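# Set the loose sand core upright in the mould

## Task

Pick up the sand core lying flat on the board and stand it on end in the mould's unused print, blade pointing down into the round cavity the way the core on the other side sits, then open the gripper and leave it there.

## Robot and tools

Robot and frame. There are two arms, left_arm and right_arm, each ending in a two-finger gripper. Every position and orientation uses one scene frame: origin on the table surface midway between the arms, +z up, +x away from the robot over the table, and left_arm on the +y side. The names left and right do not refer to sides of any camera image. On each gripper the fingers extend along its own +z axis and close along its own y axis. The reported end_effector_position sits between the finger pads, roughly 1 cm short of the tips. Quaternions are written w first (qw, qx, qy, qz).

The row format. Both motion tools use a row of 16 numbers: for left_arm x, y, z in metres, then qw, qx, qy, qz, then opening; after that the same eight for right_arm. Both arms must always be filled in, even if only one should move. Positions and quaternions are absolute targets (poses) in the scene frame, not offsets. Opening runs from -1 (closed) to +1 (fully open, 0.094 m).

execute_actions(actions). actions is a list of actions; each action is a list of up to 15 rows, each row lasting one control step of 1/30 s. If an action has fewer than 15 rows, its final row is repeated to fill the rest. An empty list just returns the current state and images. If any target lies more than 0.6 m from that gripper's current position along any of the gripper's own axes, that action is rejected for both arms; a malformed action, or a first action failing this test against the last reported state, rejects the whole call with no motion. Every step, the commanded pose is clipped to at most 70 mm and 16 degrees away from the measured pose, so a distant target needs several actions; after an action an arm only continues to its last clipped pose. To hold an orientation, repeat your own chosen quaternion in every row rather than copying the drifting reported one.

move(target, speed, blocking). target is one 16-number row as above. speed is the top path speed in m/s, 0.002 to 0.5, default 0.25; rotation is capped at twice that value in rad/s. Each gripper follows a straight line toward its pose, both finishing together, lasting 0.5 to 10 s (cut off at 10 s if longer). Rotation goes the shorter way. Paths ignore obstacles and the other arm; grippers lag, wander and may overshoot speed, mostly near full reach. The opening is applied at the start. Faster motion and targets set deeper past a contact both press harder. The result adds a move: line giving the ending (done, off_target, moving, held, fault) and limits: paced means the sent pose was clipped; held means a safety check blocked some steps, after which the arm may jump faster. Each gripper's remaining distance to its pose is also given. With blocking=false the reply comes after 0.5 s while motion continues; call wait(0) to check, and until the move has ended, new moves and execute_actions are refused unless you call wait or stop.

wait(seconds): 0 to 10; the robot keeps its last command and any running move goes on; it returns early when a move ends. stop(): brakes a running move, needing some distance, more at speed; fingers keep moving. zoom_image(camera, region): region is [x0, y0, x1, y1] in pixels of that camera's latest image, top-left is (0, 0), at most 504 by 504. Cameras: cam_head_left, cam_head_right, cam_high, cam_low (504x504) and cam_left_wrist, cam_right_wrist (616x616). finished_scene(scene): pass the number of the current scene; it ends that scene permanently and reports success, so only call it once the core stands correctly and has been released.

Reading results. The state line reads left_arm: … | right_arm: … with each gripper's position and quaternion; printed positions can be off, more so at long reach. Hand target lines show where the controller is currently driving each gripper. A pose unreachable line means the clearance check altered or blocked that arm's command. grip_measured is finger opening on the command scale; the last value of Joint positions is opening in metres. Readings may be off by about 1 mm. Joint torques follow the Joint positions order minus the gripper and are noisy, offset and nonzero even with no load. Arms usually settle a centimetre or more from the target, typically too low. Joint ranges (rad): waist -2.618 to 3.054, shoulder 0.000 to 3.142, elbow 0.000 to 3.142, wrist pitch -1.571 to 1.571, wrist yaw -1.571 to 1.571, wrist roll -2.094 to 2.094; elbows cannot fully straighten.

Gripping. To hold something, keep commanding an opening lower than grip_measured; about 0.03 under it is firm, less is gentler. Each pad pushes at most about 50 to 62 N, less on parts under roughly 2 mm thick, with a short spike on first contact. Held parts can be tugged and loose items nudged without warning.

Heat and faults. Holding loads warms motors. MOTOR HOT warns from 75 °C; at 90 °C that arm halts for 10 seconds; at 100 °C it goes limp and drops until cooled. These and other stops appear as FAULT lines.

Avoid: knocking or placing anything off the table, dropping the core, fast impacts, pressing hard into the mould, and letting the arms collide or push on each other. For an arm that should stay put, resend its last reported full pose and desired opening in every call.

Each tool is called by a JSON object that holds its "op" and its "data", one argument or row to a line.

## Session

{"op": "execute_actions", "data": {
  "actions": []
}}

Scene clock: 0.00 s.
left_arm: end_effector_position=(+0.3675, +0.3564, +0.1905) grip_measured=+1.000 end_effector_quat_wxyz=(+0.514, +0.287, +0.668, +0.454) | right_arm: end_effector_position=(+0.4368, -0.0512, +0.1625) grip_measured=+1.000 end_effector_quat_wxyz=(-0.227, +0.692, -0.674, +0.125)
Joint positions: left_arm=[-0.069  1.363  0.376  0.921 -0.512  1.096  0.094] | right_arm=[ 0.485  1.909  1.709 -0.857  0.103 -1.122  0.094]
Joint velocities: left_arm=[-0.012 -0.002 -0.012  0.022  0.037  0.037  0.   ] | right_arm=[-0.002 -0.007  0.017 -0.022 -0.037 -0.037  0.   ]
Joint torques (N m, as the arm reports them, + toward a larger angle): no reading
Hand target (left_arm): +0.368, +0.356, +0.197; +0.522, +0.280, +0.665, +0.455
Hand target (right_arm): +0.438, -0.050, +0.172; -0.238, +0.689, -0.673, +0.125

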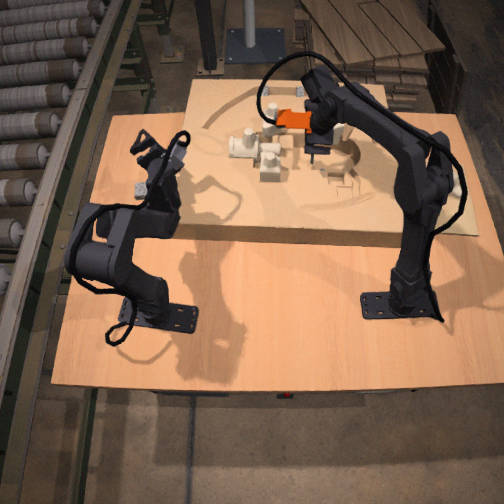

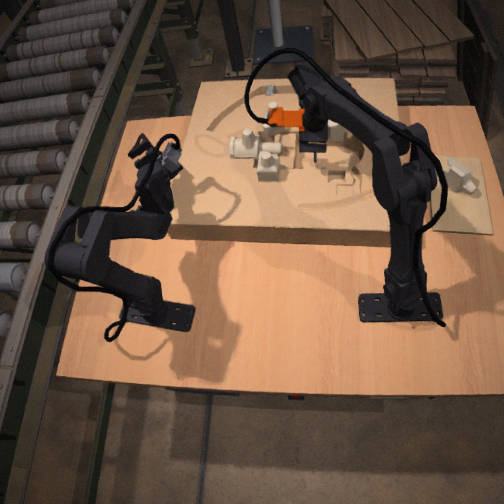

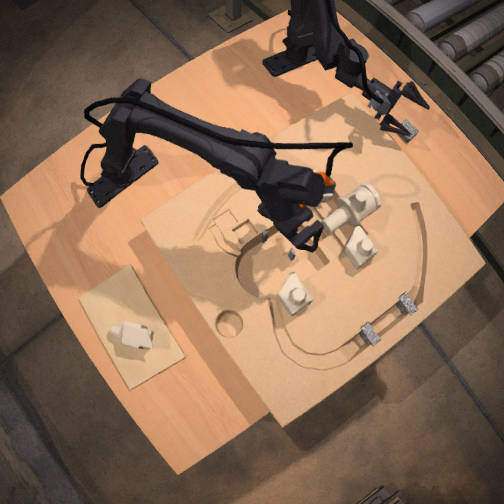

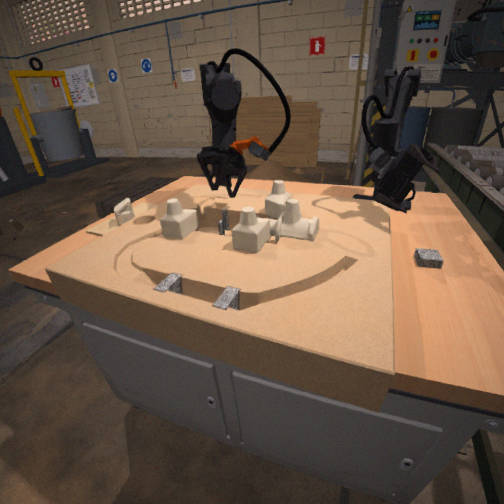

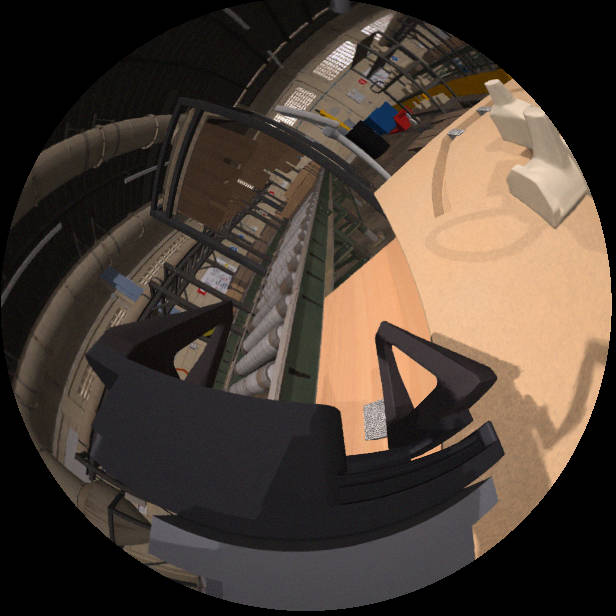

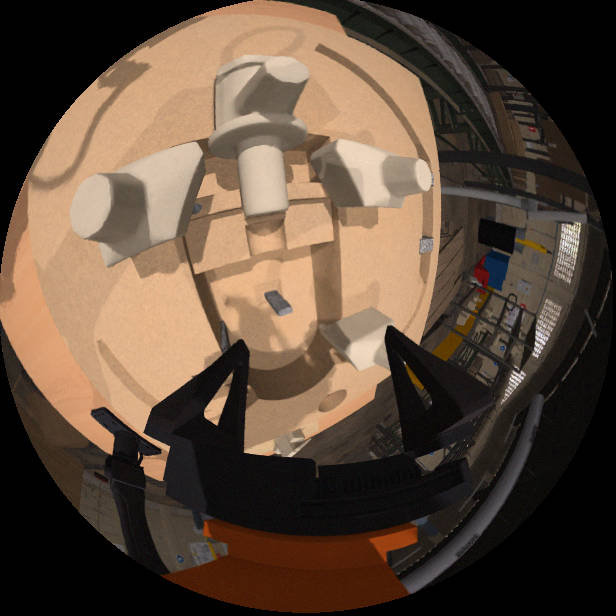

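{"op": "zoom_image", "data": {
  "camera": "cam_high",
  "region": [70, 260, 210, 400]
}}

{"op": "zoom_image", "data": {
  "camera": "cam_high",
  "region": [190, 190, 330, 330]
}}

{"op": "zoom_image", "data": {
  "camera": "cam_head_right",
  "region": [300, 110, 504, 250]
}}

{"op": "zoom_image", "data": {
  "camera": "cam_low",
  "region": [80, 170, 240, 260]
}}

Region (70, 260, 210, 400) of cam_high's 504x504 image, scaled by 3.600, with more detail than that image has.

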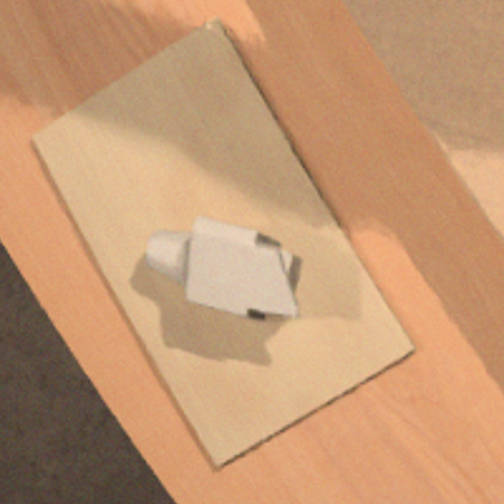

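Region (190, 190, 330, 330) of cam_high's 504x504 image, scaled by 3.600, with more detail than that image has.

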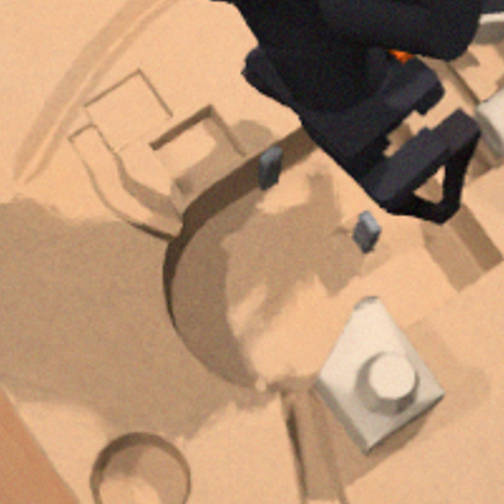

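Region (300, 110, 504, 250) of cam_head_right's 504x504 image, scaled by 2.471, with more detail than that image has; it fills the top 346 rows of this view, and the rest is white.

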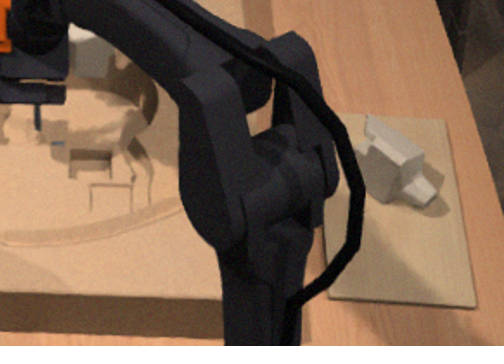

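Region (80, 170, 240, 260) of cam_low's 504x504 image, scaled by 3.150, with more detail than that image has; it fills the top 284 rows of this view, and the rest is white.

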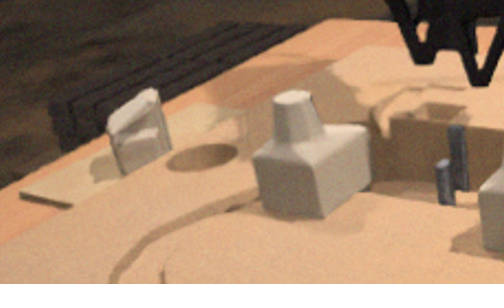

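{"op": "move", "data": {
  "target": [0.3675,0.3564,0.1905,0.514,0.287,0.668,0.454,1, 0.29,-0.53,0.17,-0.392,0.34,-0.84,-0.158,1],
  "speed": 0.3
}}

{"op": "move", "data": {
  "target": [0.3675,0.3564,0.1905,0.514,0.287,0.668,0.454,1, 0.29,-0.542,0.085,-0.545,0.303,-0.75,-0.2205,1],
  "speed": 0.15
}}

Scene clock: 23.53 s.
left_arm: end_effector_position=(+0.3675, +0.3564, +0.1905) grip_measured=+1.000 end_effector_quat_wxyz=(+0.514, +0.287, +0.668, +0.454) | right_arm: end_effector_position=(+0.2834, -0.5327, +0.1605) grip_measured=+1.000 end_effector_quat_wxyz=(+0.395, -0.314, +0.854, +0.124)
Joint positions: left_arm=[-0.069  1.363  0.376  0.921 -0.512  1.096  0.094] | right_arm=[-1.134  2.088  1.839 -1.55  -0.831 -1.923  0.094]
Joint velocities: left_arm=[-0.007 -0.012  0.007  0.022  0.007 -0.081  0.   ] | right_arm=[ 0.002  0.007 -0.007 -0.022 -0.007 -0.051  0.   ]
Joint torques (N m, as the arm reports them, + toward a larger angle): left_arm=[ 0.04 -4.71  4.58  1.88 -0.01 -0.02] | right_arm=[  0.55 -10.22   7.35  -0.15  -0.73  -0.15]
Hand target (left_arm): +0.367, +0.356, +0.191; +0.514, +0.287, +0.668, +0.454
Hand target (right_arm): +0.289, -0.532, +0.172; +0.408, -0.322, +0.847, +0.116
Off the commanded pose (left_arm): 0.000 m, 0 deg.
Off the commanded pose (right_arm): 0.012 m, 5 deg.
joint sent to its limit (right arm) — the command would take joint 4 (wrist pitch) past its lower limit, so that joint was sent only as far as its limit.
move: off_target (right_arm)

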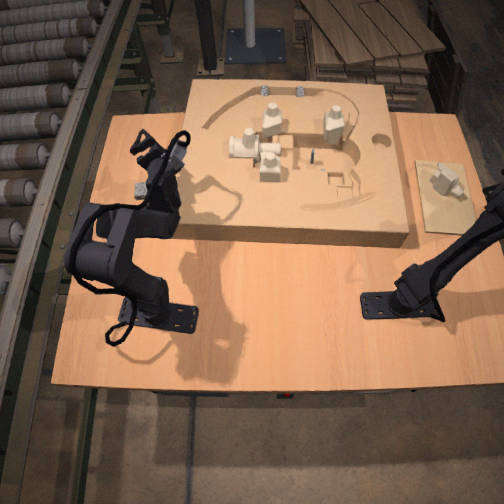

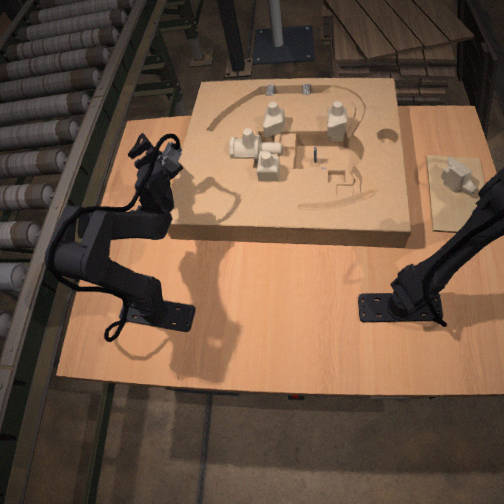

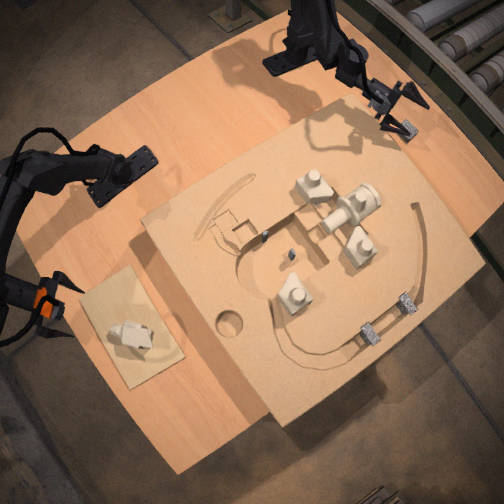

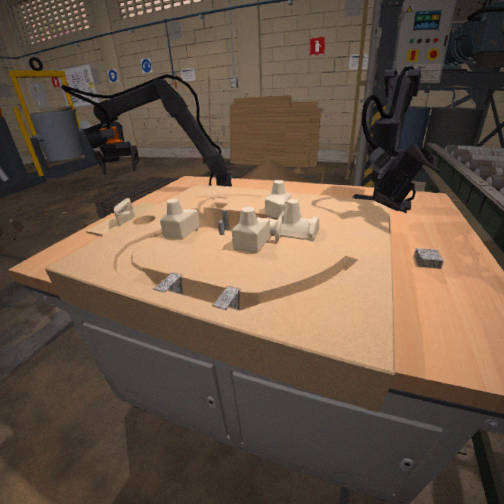

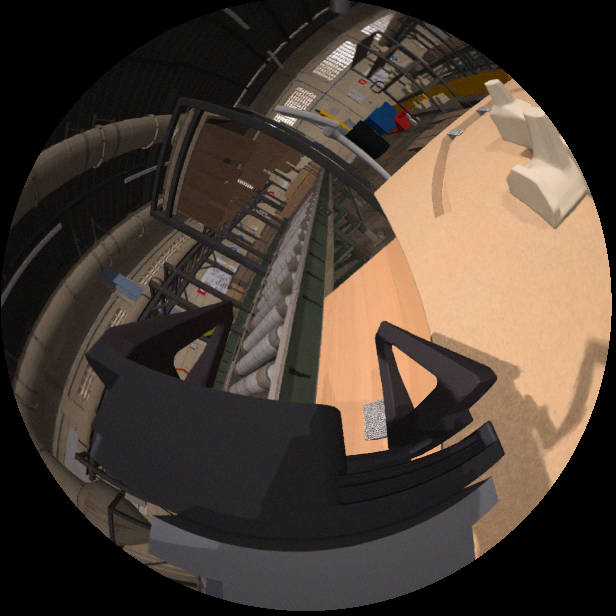

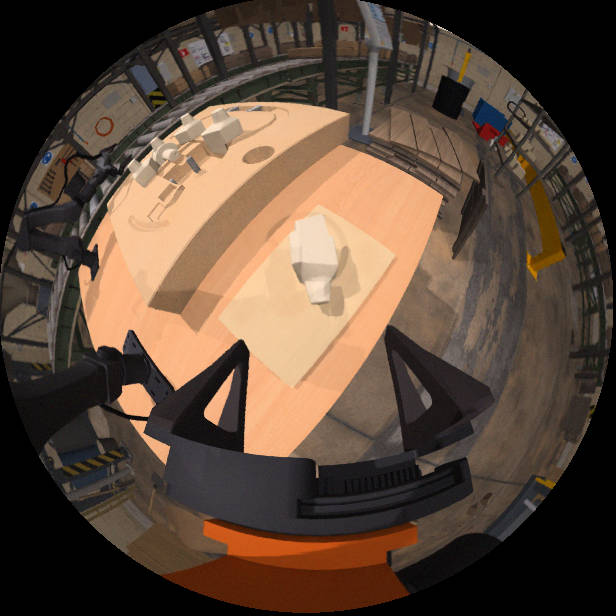

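Scene clock: 25.40 s.
left_arm: end_effector_position=(+0.3675, +0.3564, +0.1905) grip_measured=+1.000 end_effector_quat_wxyz=(+0.514, +0.287, +0.668, +0.454) | right_arm: end_effector_position=(+0.2902, -0.5412, +0.0862) grip_measured=+1.000 end_effector_quat_wxyz=(+0.501, -0.258, +0.805, +0.185)
Joint positions: left_arm=[-0.069  1.363  0.376  0.921 -0.512  1.096  0.094] | right_arm=[-1.191  2.328  1.74  -1.488 -1.056 -2.094  0.094]
Joint velocities: left_arm=[ 0.002  0.002 -0.002 -0.051 -0.022  0.007  0.   ] | right_arm=[-0.007 -0.002 -0.007  0.007 -0.037 -0.037  0.   ]
Joint torques (N m, as the arm reports them, + toward a larger angle): left_arm=[ 0.06 -4.68  4.51  1.91 -0.01 -0.02] | right_arm=[ -0.68 -10.79   3.63  -0.36  -0.76  -0.14]
Hand target (left_arm): +0.367, +0.356, +0.190; +0.514, +0.287, +0.668, +0.454
Hand target (right_arm): +0.290, -0.542, +0.085; +0.512, -0.250, +0.801, +0.183
Off the commanded pose (left_arm): 0.000 m, 0 deg.
Off the commanded pose (right_arm): 0.001 m, 10 deg.
joint sent to its limit (right arm) — the command would take joint 6 (wrist roll) past its lower limit, so that joint was sent only as far as its limit.
move: off_target (right_arm)

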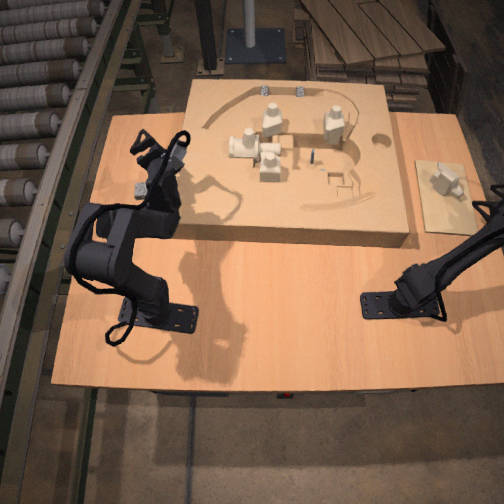

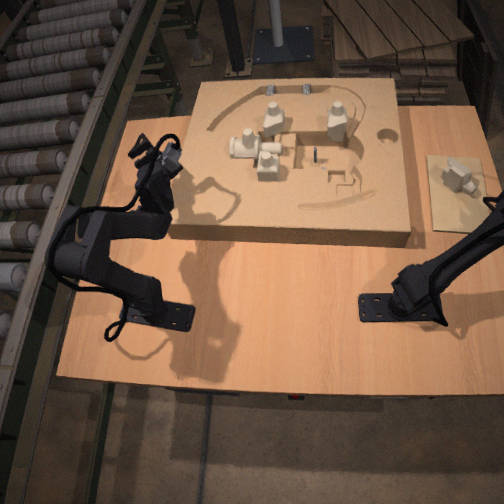

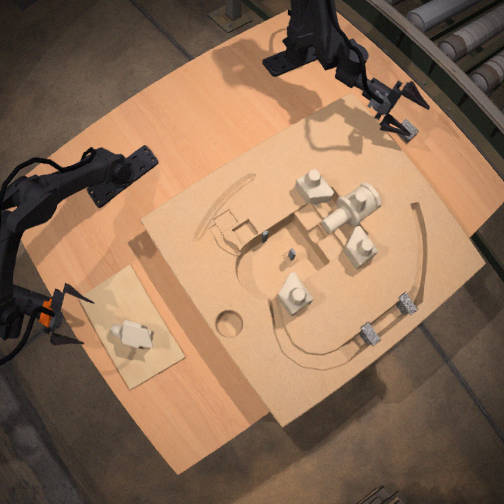

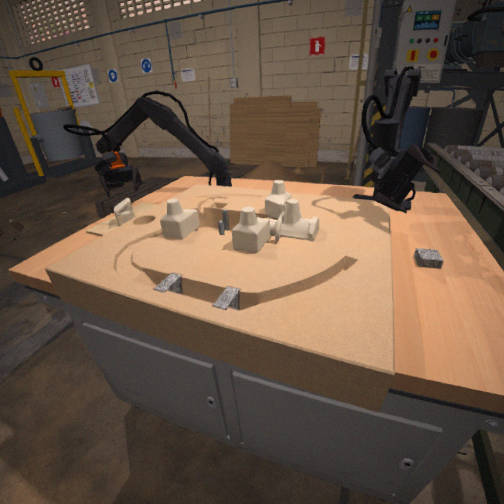

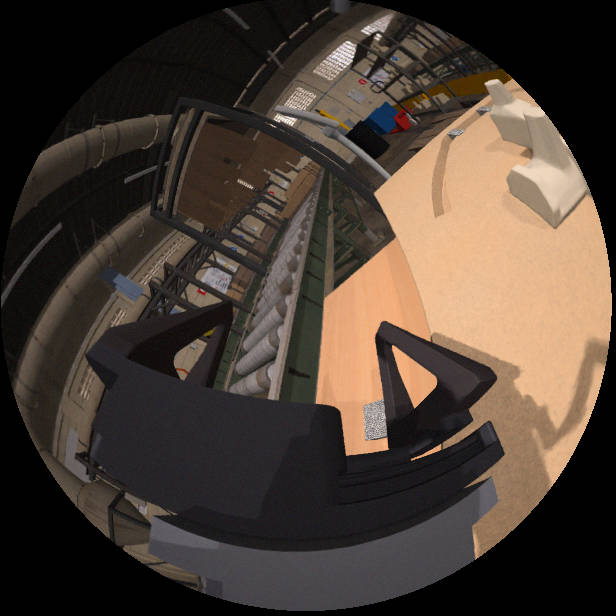

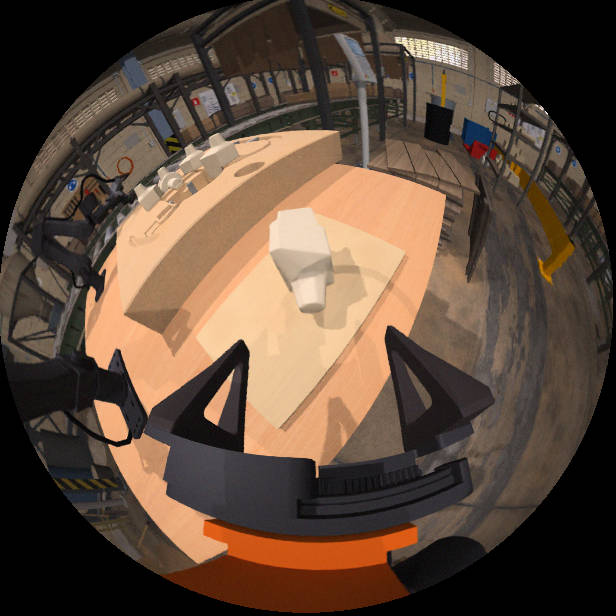

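{"op": "move", "data": {
  "target": [0.3675,0.3564,0.1905,0.514,0.287,0.668,0.454,1, 0.33,-0.505,0.055,-0.545,0.303,-0.75,-0.2205,1],
  "speed": 0.08
}}

{"op": "zoom_image", "data": {
  "camera": "cam_high",
  "region": [40, 260, 180, 400]
}}

Scene clock: 30.83 s.
left_arm: end_effector_position=(+0.3675, +0.3564, +0.1905) grip_measured=+1.000 end_effector_quat_wxyz=(+0.514, +0.287, +0.668, +0.454) | right_arm: end_effector_position=(+0.3278, -0.5084, +0.0575) grip_measured=+1.000 end_effector_quat_wxyz=(+0.524, -0.289, +0.775, +0.202)
Joint positions: left_arm=[-0.069  1.363  0.376  0.921 -0.512  1.096  0.094] | right_arm=[-1.078  2.383  1.667 -1.349 -1.14  -2.095  0.094]
Joint velocities: left_arm=[-0.017  0.002  0.002  0.037  0.037 -0.037  0.   ] | right_arm=[ 0.007  0.007  0.012  0.007 -0.051 -0.051  0.   ]
Joint torques (N m, as the arm reports them, + toward a larger angle): left_arm=[ 0.06 -4.63  4.45  1.9  -0.02 -0.04] | right_arm=[  0.34 -10.43   3.45  -0.35  -0.78  -0.13]
Hand target (left_arm): +0.367, +0.356, +0.190; +0.514, +0.287, +0.668, +0.454
Hand target (right_arm): +0.330, -0.505, +0.055; +0.534, -0.284, +0.769, +0.206
Off the commanded pose (left_arm): 0.000 m, 0 deg.
Off the commanded pose (right_arm): 0.005 m, 5 deg.
joint sent to its limit (right arm) — the command would take joint 6 (wrist roll) past its lower limit, so that joint was sent only as far as its limit.
move: off_target (right_arm)

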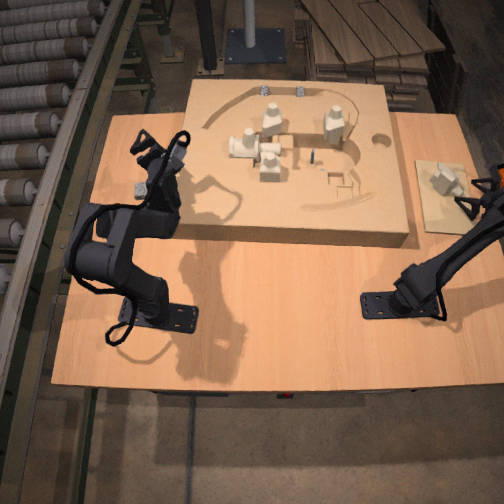

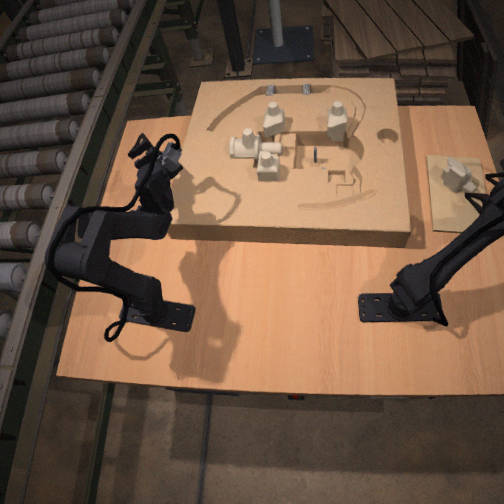

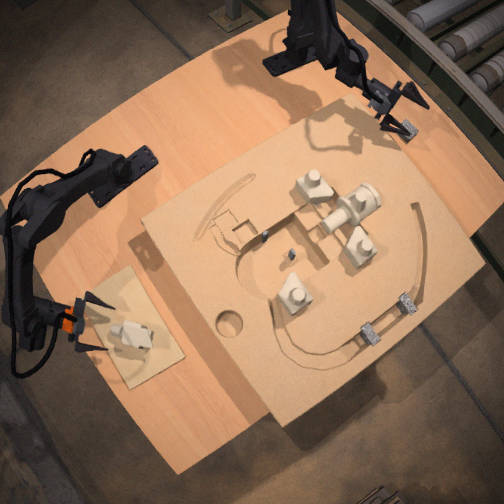

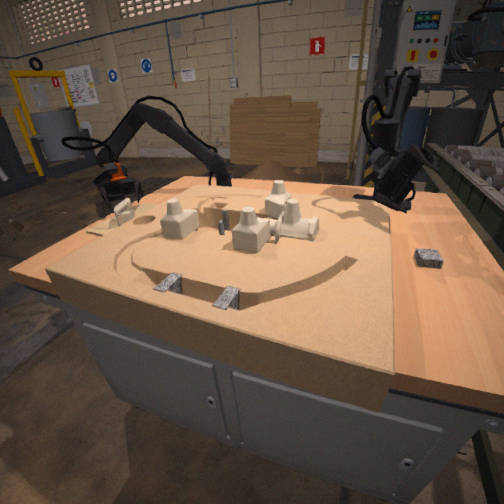

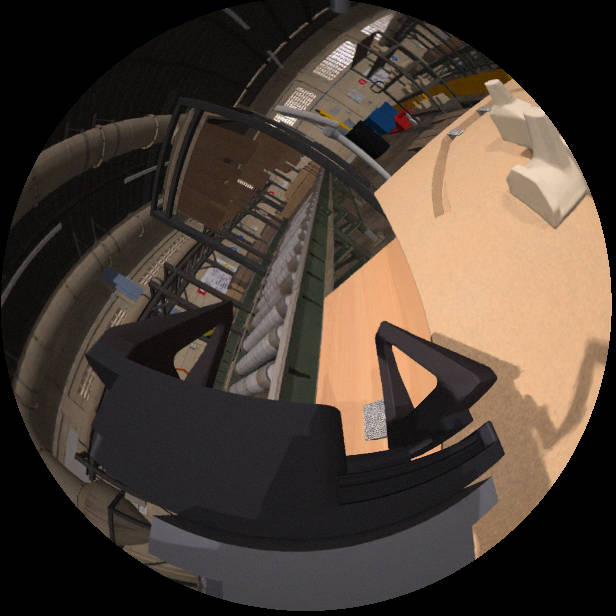

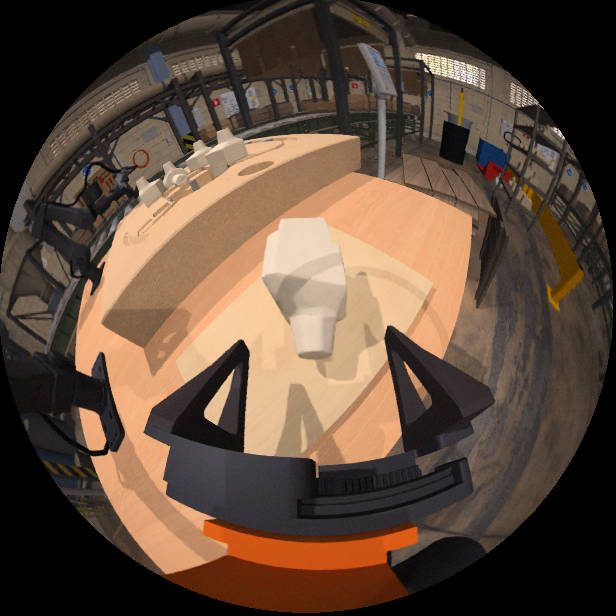

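Region (40, 260, 180, 400) of cam_high's 504x504 image, scaled by 3.600, with more detail than that image has.

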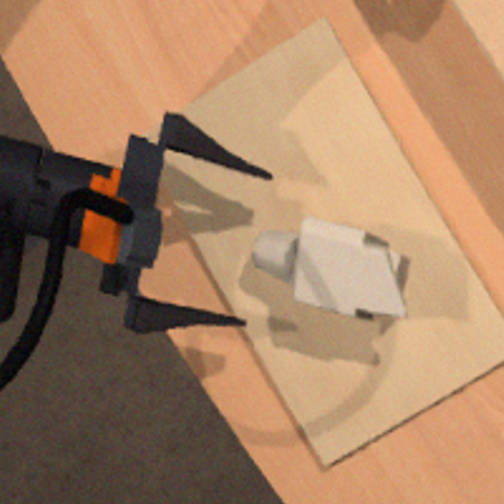

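{"op": "move", "data": {
  "target": [0.3675,0.3564,0.1905,0.514,0.287,0.668,0.454,1, 0.364,-0.471,0.038,-0.571,0.296,-0.73,-0.231,1],
  "speed": 0.06
}}

{"op": "zoom_image", "data": {
  "camera": "cam_high",
  "region": [40, 260, 180, 400]
}}

{"op": "zoom_image", "data": {
  "camera": "cam_head_right",
  "region": [404, 130, 504, 250]
}}

Scene clock: 37.40 s.
left_arm: end_effector_position=(+0.3675, +0.3564, +0.1905) grip_measured=+1.000 end_effector_quat_wxyz=(+0.514, +0.287, +0.668, +0.454) | right_arm: end_effector_position=(+0.3625, -0.4752, +0.0407) grip_measured=+1.000 end_effector_quat_wxyz=(+0.561, -0.300, +0.738, +0.226)
Joint positions: left_arm=[-0.069  1.363  0.376  0.921 -0.512  1.096  0.094] | right_arm=[-0.971  2.449  1.634 -1.255 -1.261 -2.095  0.094]
Joint velocities: left_arm=[ 0.002 -0.012 -0.007 -0.11  -0.037  0.022  0.   ] | right_arm=[ 0.002 -0.002  0.002  0.007 -0.095  0.007  0.   ]
Joint torques (N m, as the arm reports them, + toward a larger angle): left_arm=[-0.05 -4.64  4.56  1.89  0.01 -0.04] | right_arm=[  0.42 -10.62   3.21  -0.29  -0.8   -0.14]
Hand target (left_arm): +0.367, +0.356, +0.190; +0.514, +0.287, +0.668, +0.454
Hand target (right_arm): +0.364, -0.471, +0.038; +0.570, -0.294, +0.732, +0.230
Off the commanded pose (left_arm): 0.000 m, 0 deg.
Off the commanded pose (right_arm): 0.005 m, 2 deg.
joint sent to its limit (right arm) — the command would take joint 6 (wrist roll) past its lower limit, so that joint was sent only as far as its limit.
move: done

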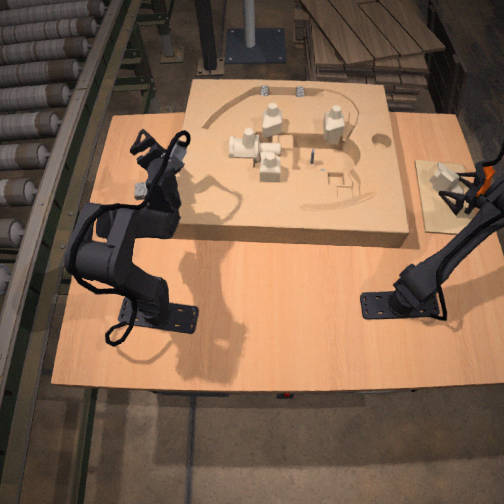

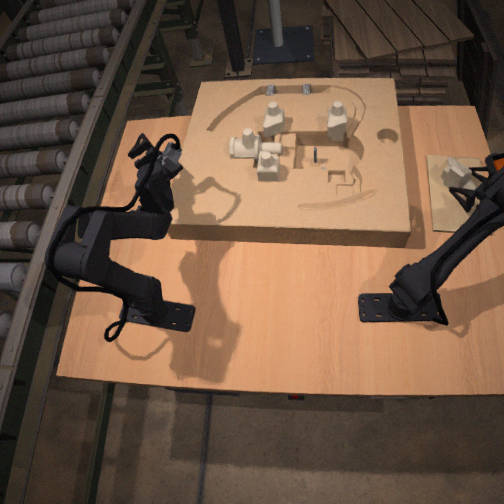

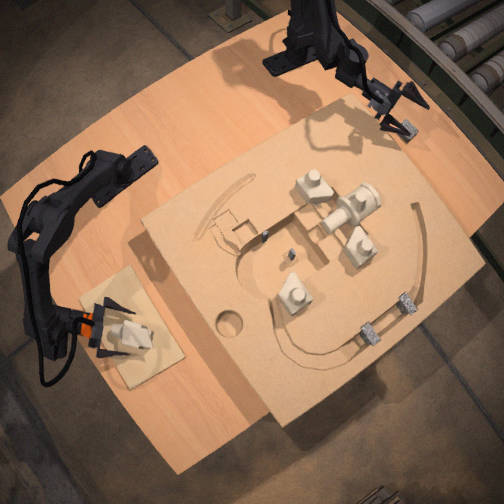

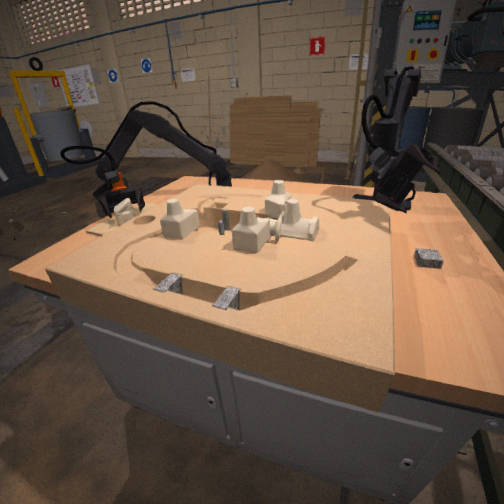

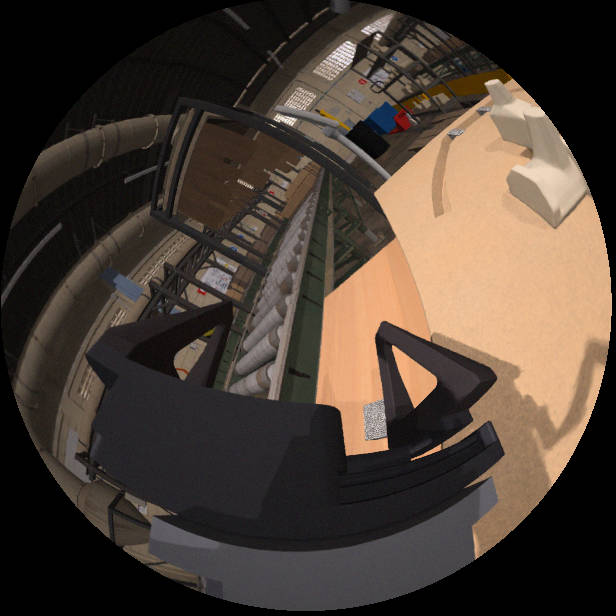

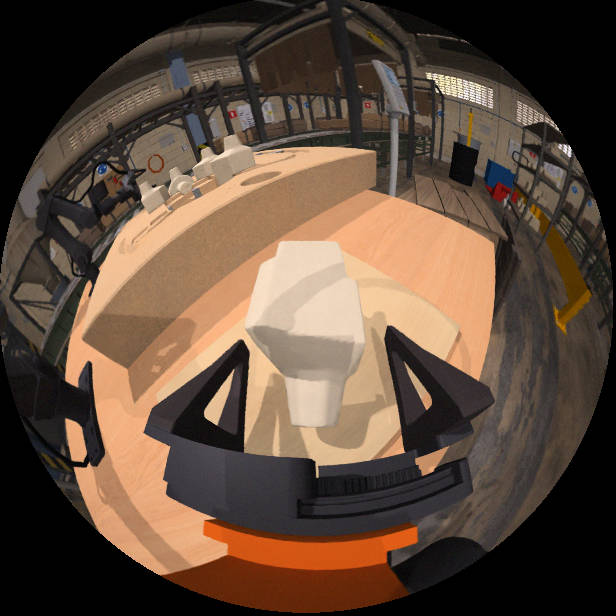

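Region (40, 260, 180, 400) of cam_high's 504x504 image, scaled by 3.600, with more detail than that image has.

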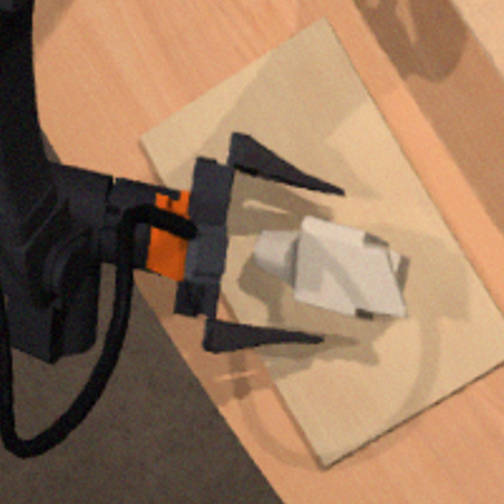

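Region (404, 130, 504, 250) of cam_head_right's 504x504 image, scaled by 4.200, with more detail than that image has.

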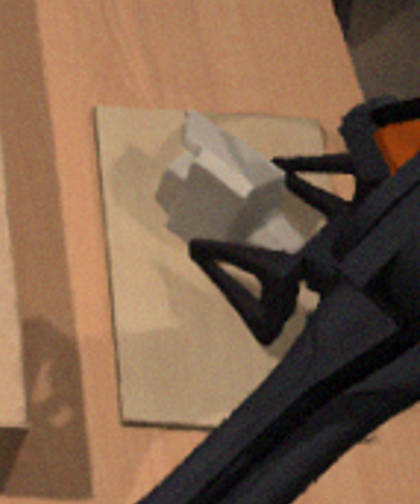

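{"op": "move", "data": {
  "target": [0.3675,0.3564,0.1905,0.514,0.287,0.668,0.454,1, 0.371,-0.463,0.038,-0.59,0.289,-0.715,-0.239,0.45],
  "speed": 0.04
}}

{"op": "zoom_image", "data": {
  "camera": "cam_high",
  "region": [40, 260, 180, 400]
}}

Scene clock: 41.53 s.
left_arm: end_effector_position=(+0.3675, +0.3564, +0.1905) grip_measured=+1.000 end_effector_quat_wxyz=(+0.514, +0.287, +0.668, +0.454) | right_arm: end_effector_position=(+0.3698, -0.4689, +0.0446) grip_measured=+0.452 end_effector_quat_wxyz=(+0.581, -0.295, +0.724, +0.226)
Joint positions: left_arm=[-0.069  1.363  0.376  0.921 -0.512  1.096  0.094] | right_arm=[-0.953  2.449  1.615 -1.231 -1.315 -2.095  0.068]
Joint velocities: left_arm=[ 0.002  0.017  0.012  0.022 -0.007  0.007  0.   ] | right_arm=[ 0.007 -0.007 -0.007 -0.037 -0.022 -0.037 -0.   ]
Joint torques (N m, as the arm reports them, + toward a larger angle): left_arm=[ 0.19 -4.64  4.64  1.89 -0.02 -0.04] | right_arm=[ 0.61 -9.69  3.14 -0.26 -0.81 -0.14]
Hand target (left_arm): +0.367, +0.356, +0.190; +0.514, +0.287, +0.668, +0.454
Hand target (right_arm): +0.371, -0.463, +0.038; +0.588, -0.286, +0.719, +0.235
Off the commanded pose (left_arm): 0.000 m, 0 deg.
Off the commanded pose (right_arm): 0.009 m, 2 deg.
joint sent to its limit (right arm) — the command would take joint 6 (wrist roll) past its lower limit, so that joint was sent only as far as its limit.
move: done

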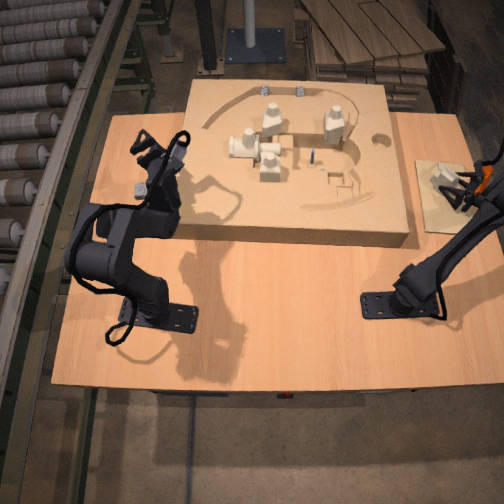

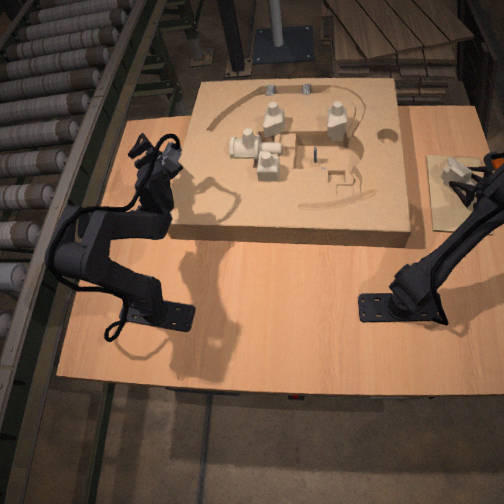

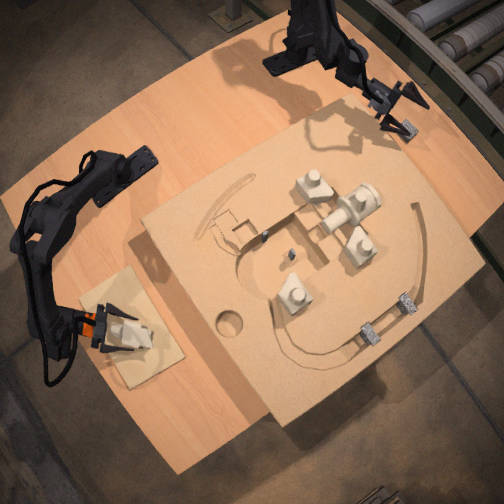

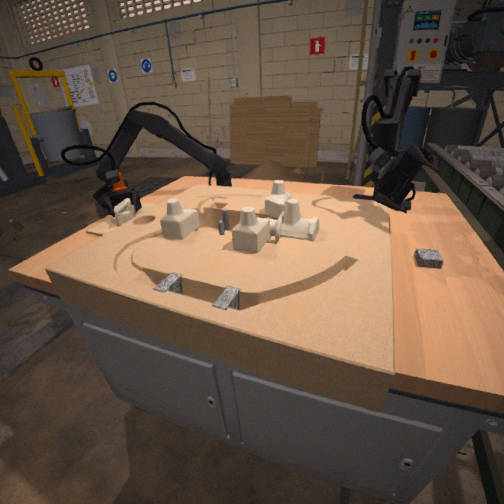

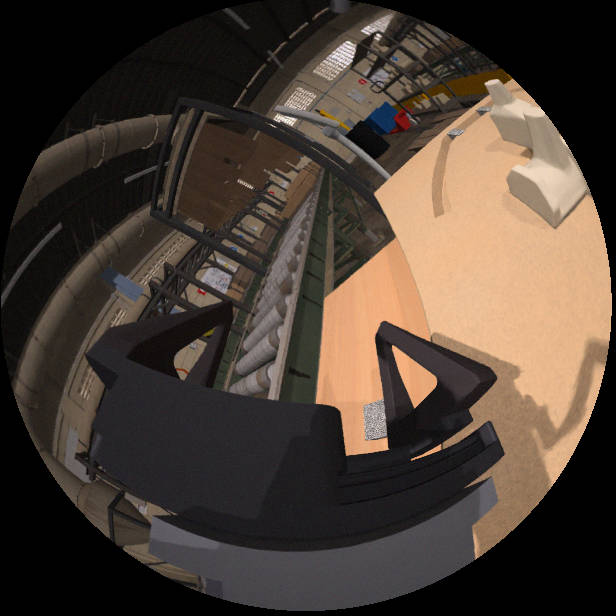

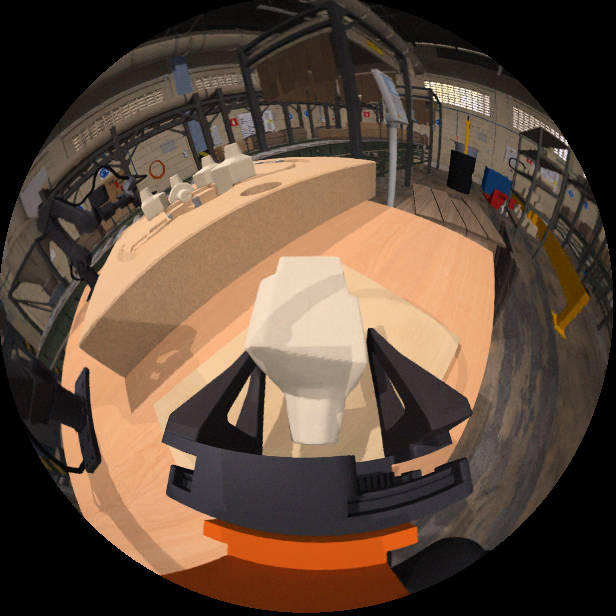

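Region (40, 260, 180, 400) of cam_high's 504x504 image, scaled by 3.600, with more detail than that image has.

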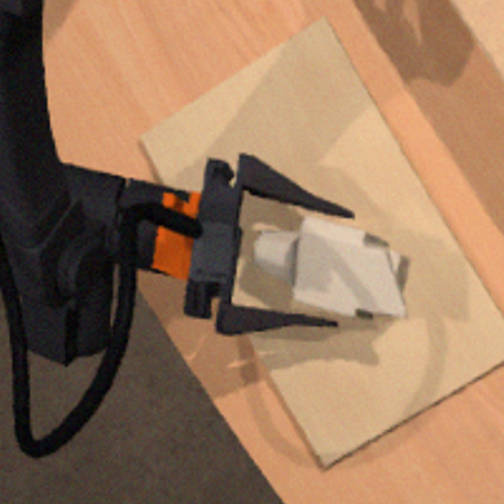

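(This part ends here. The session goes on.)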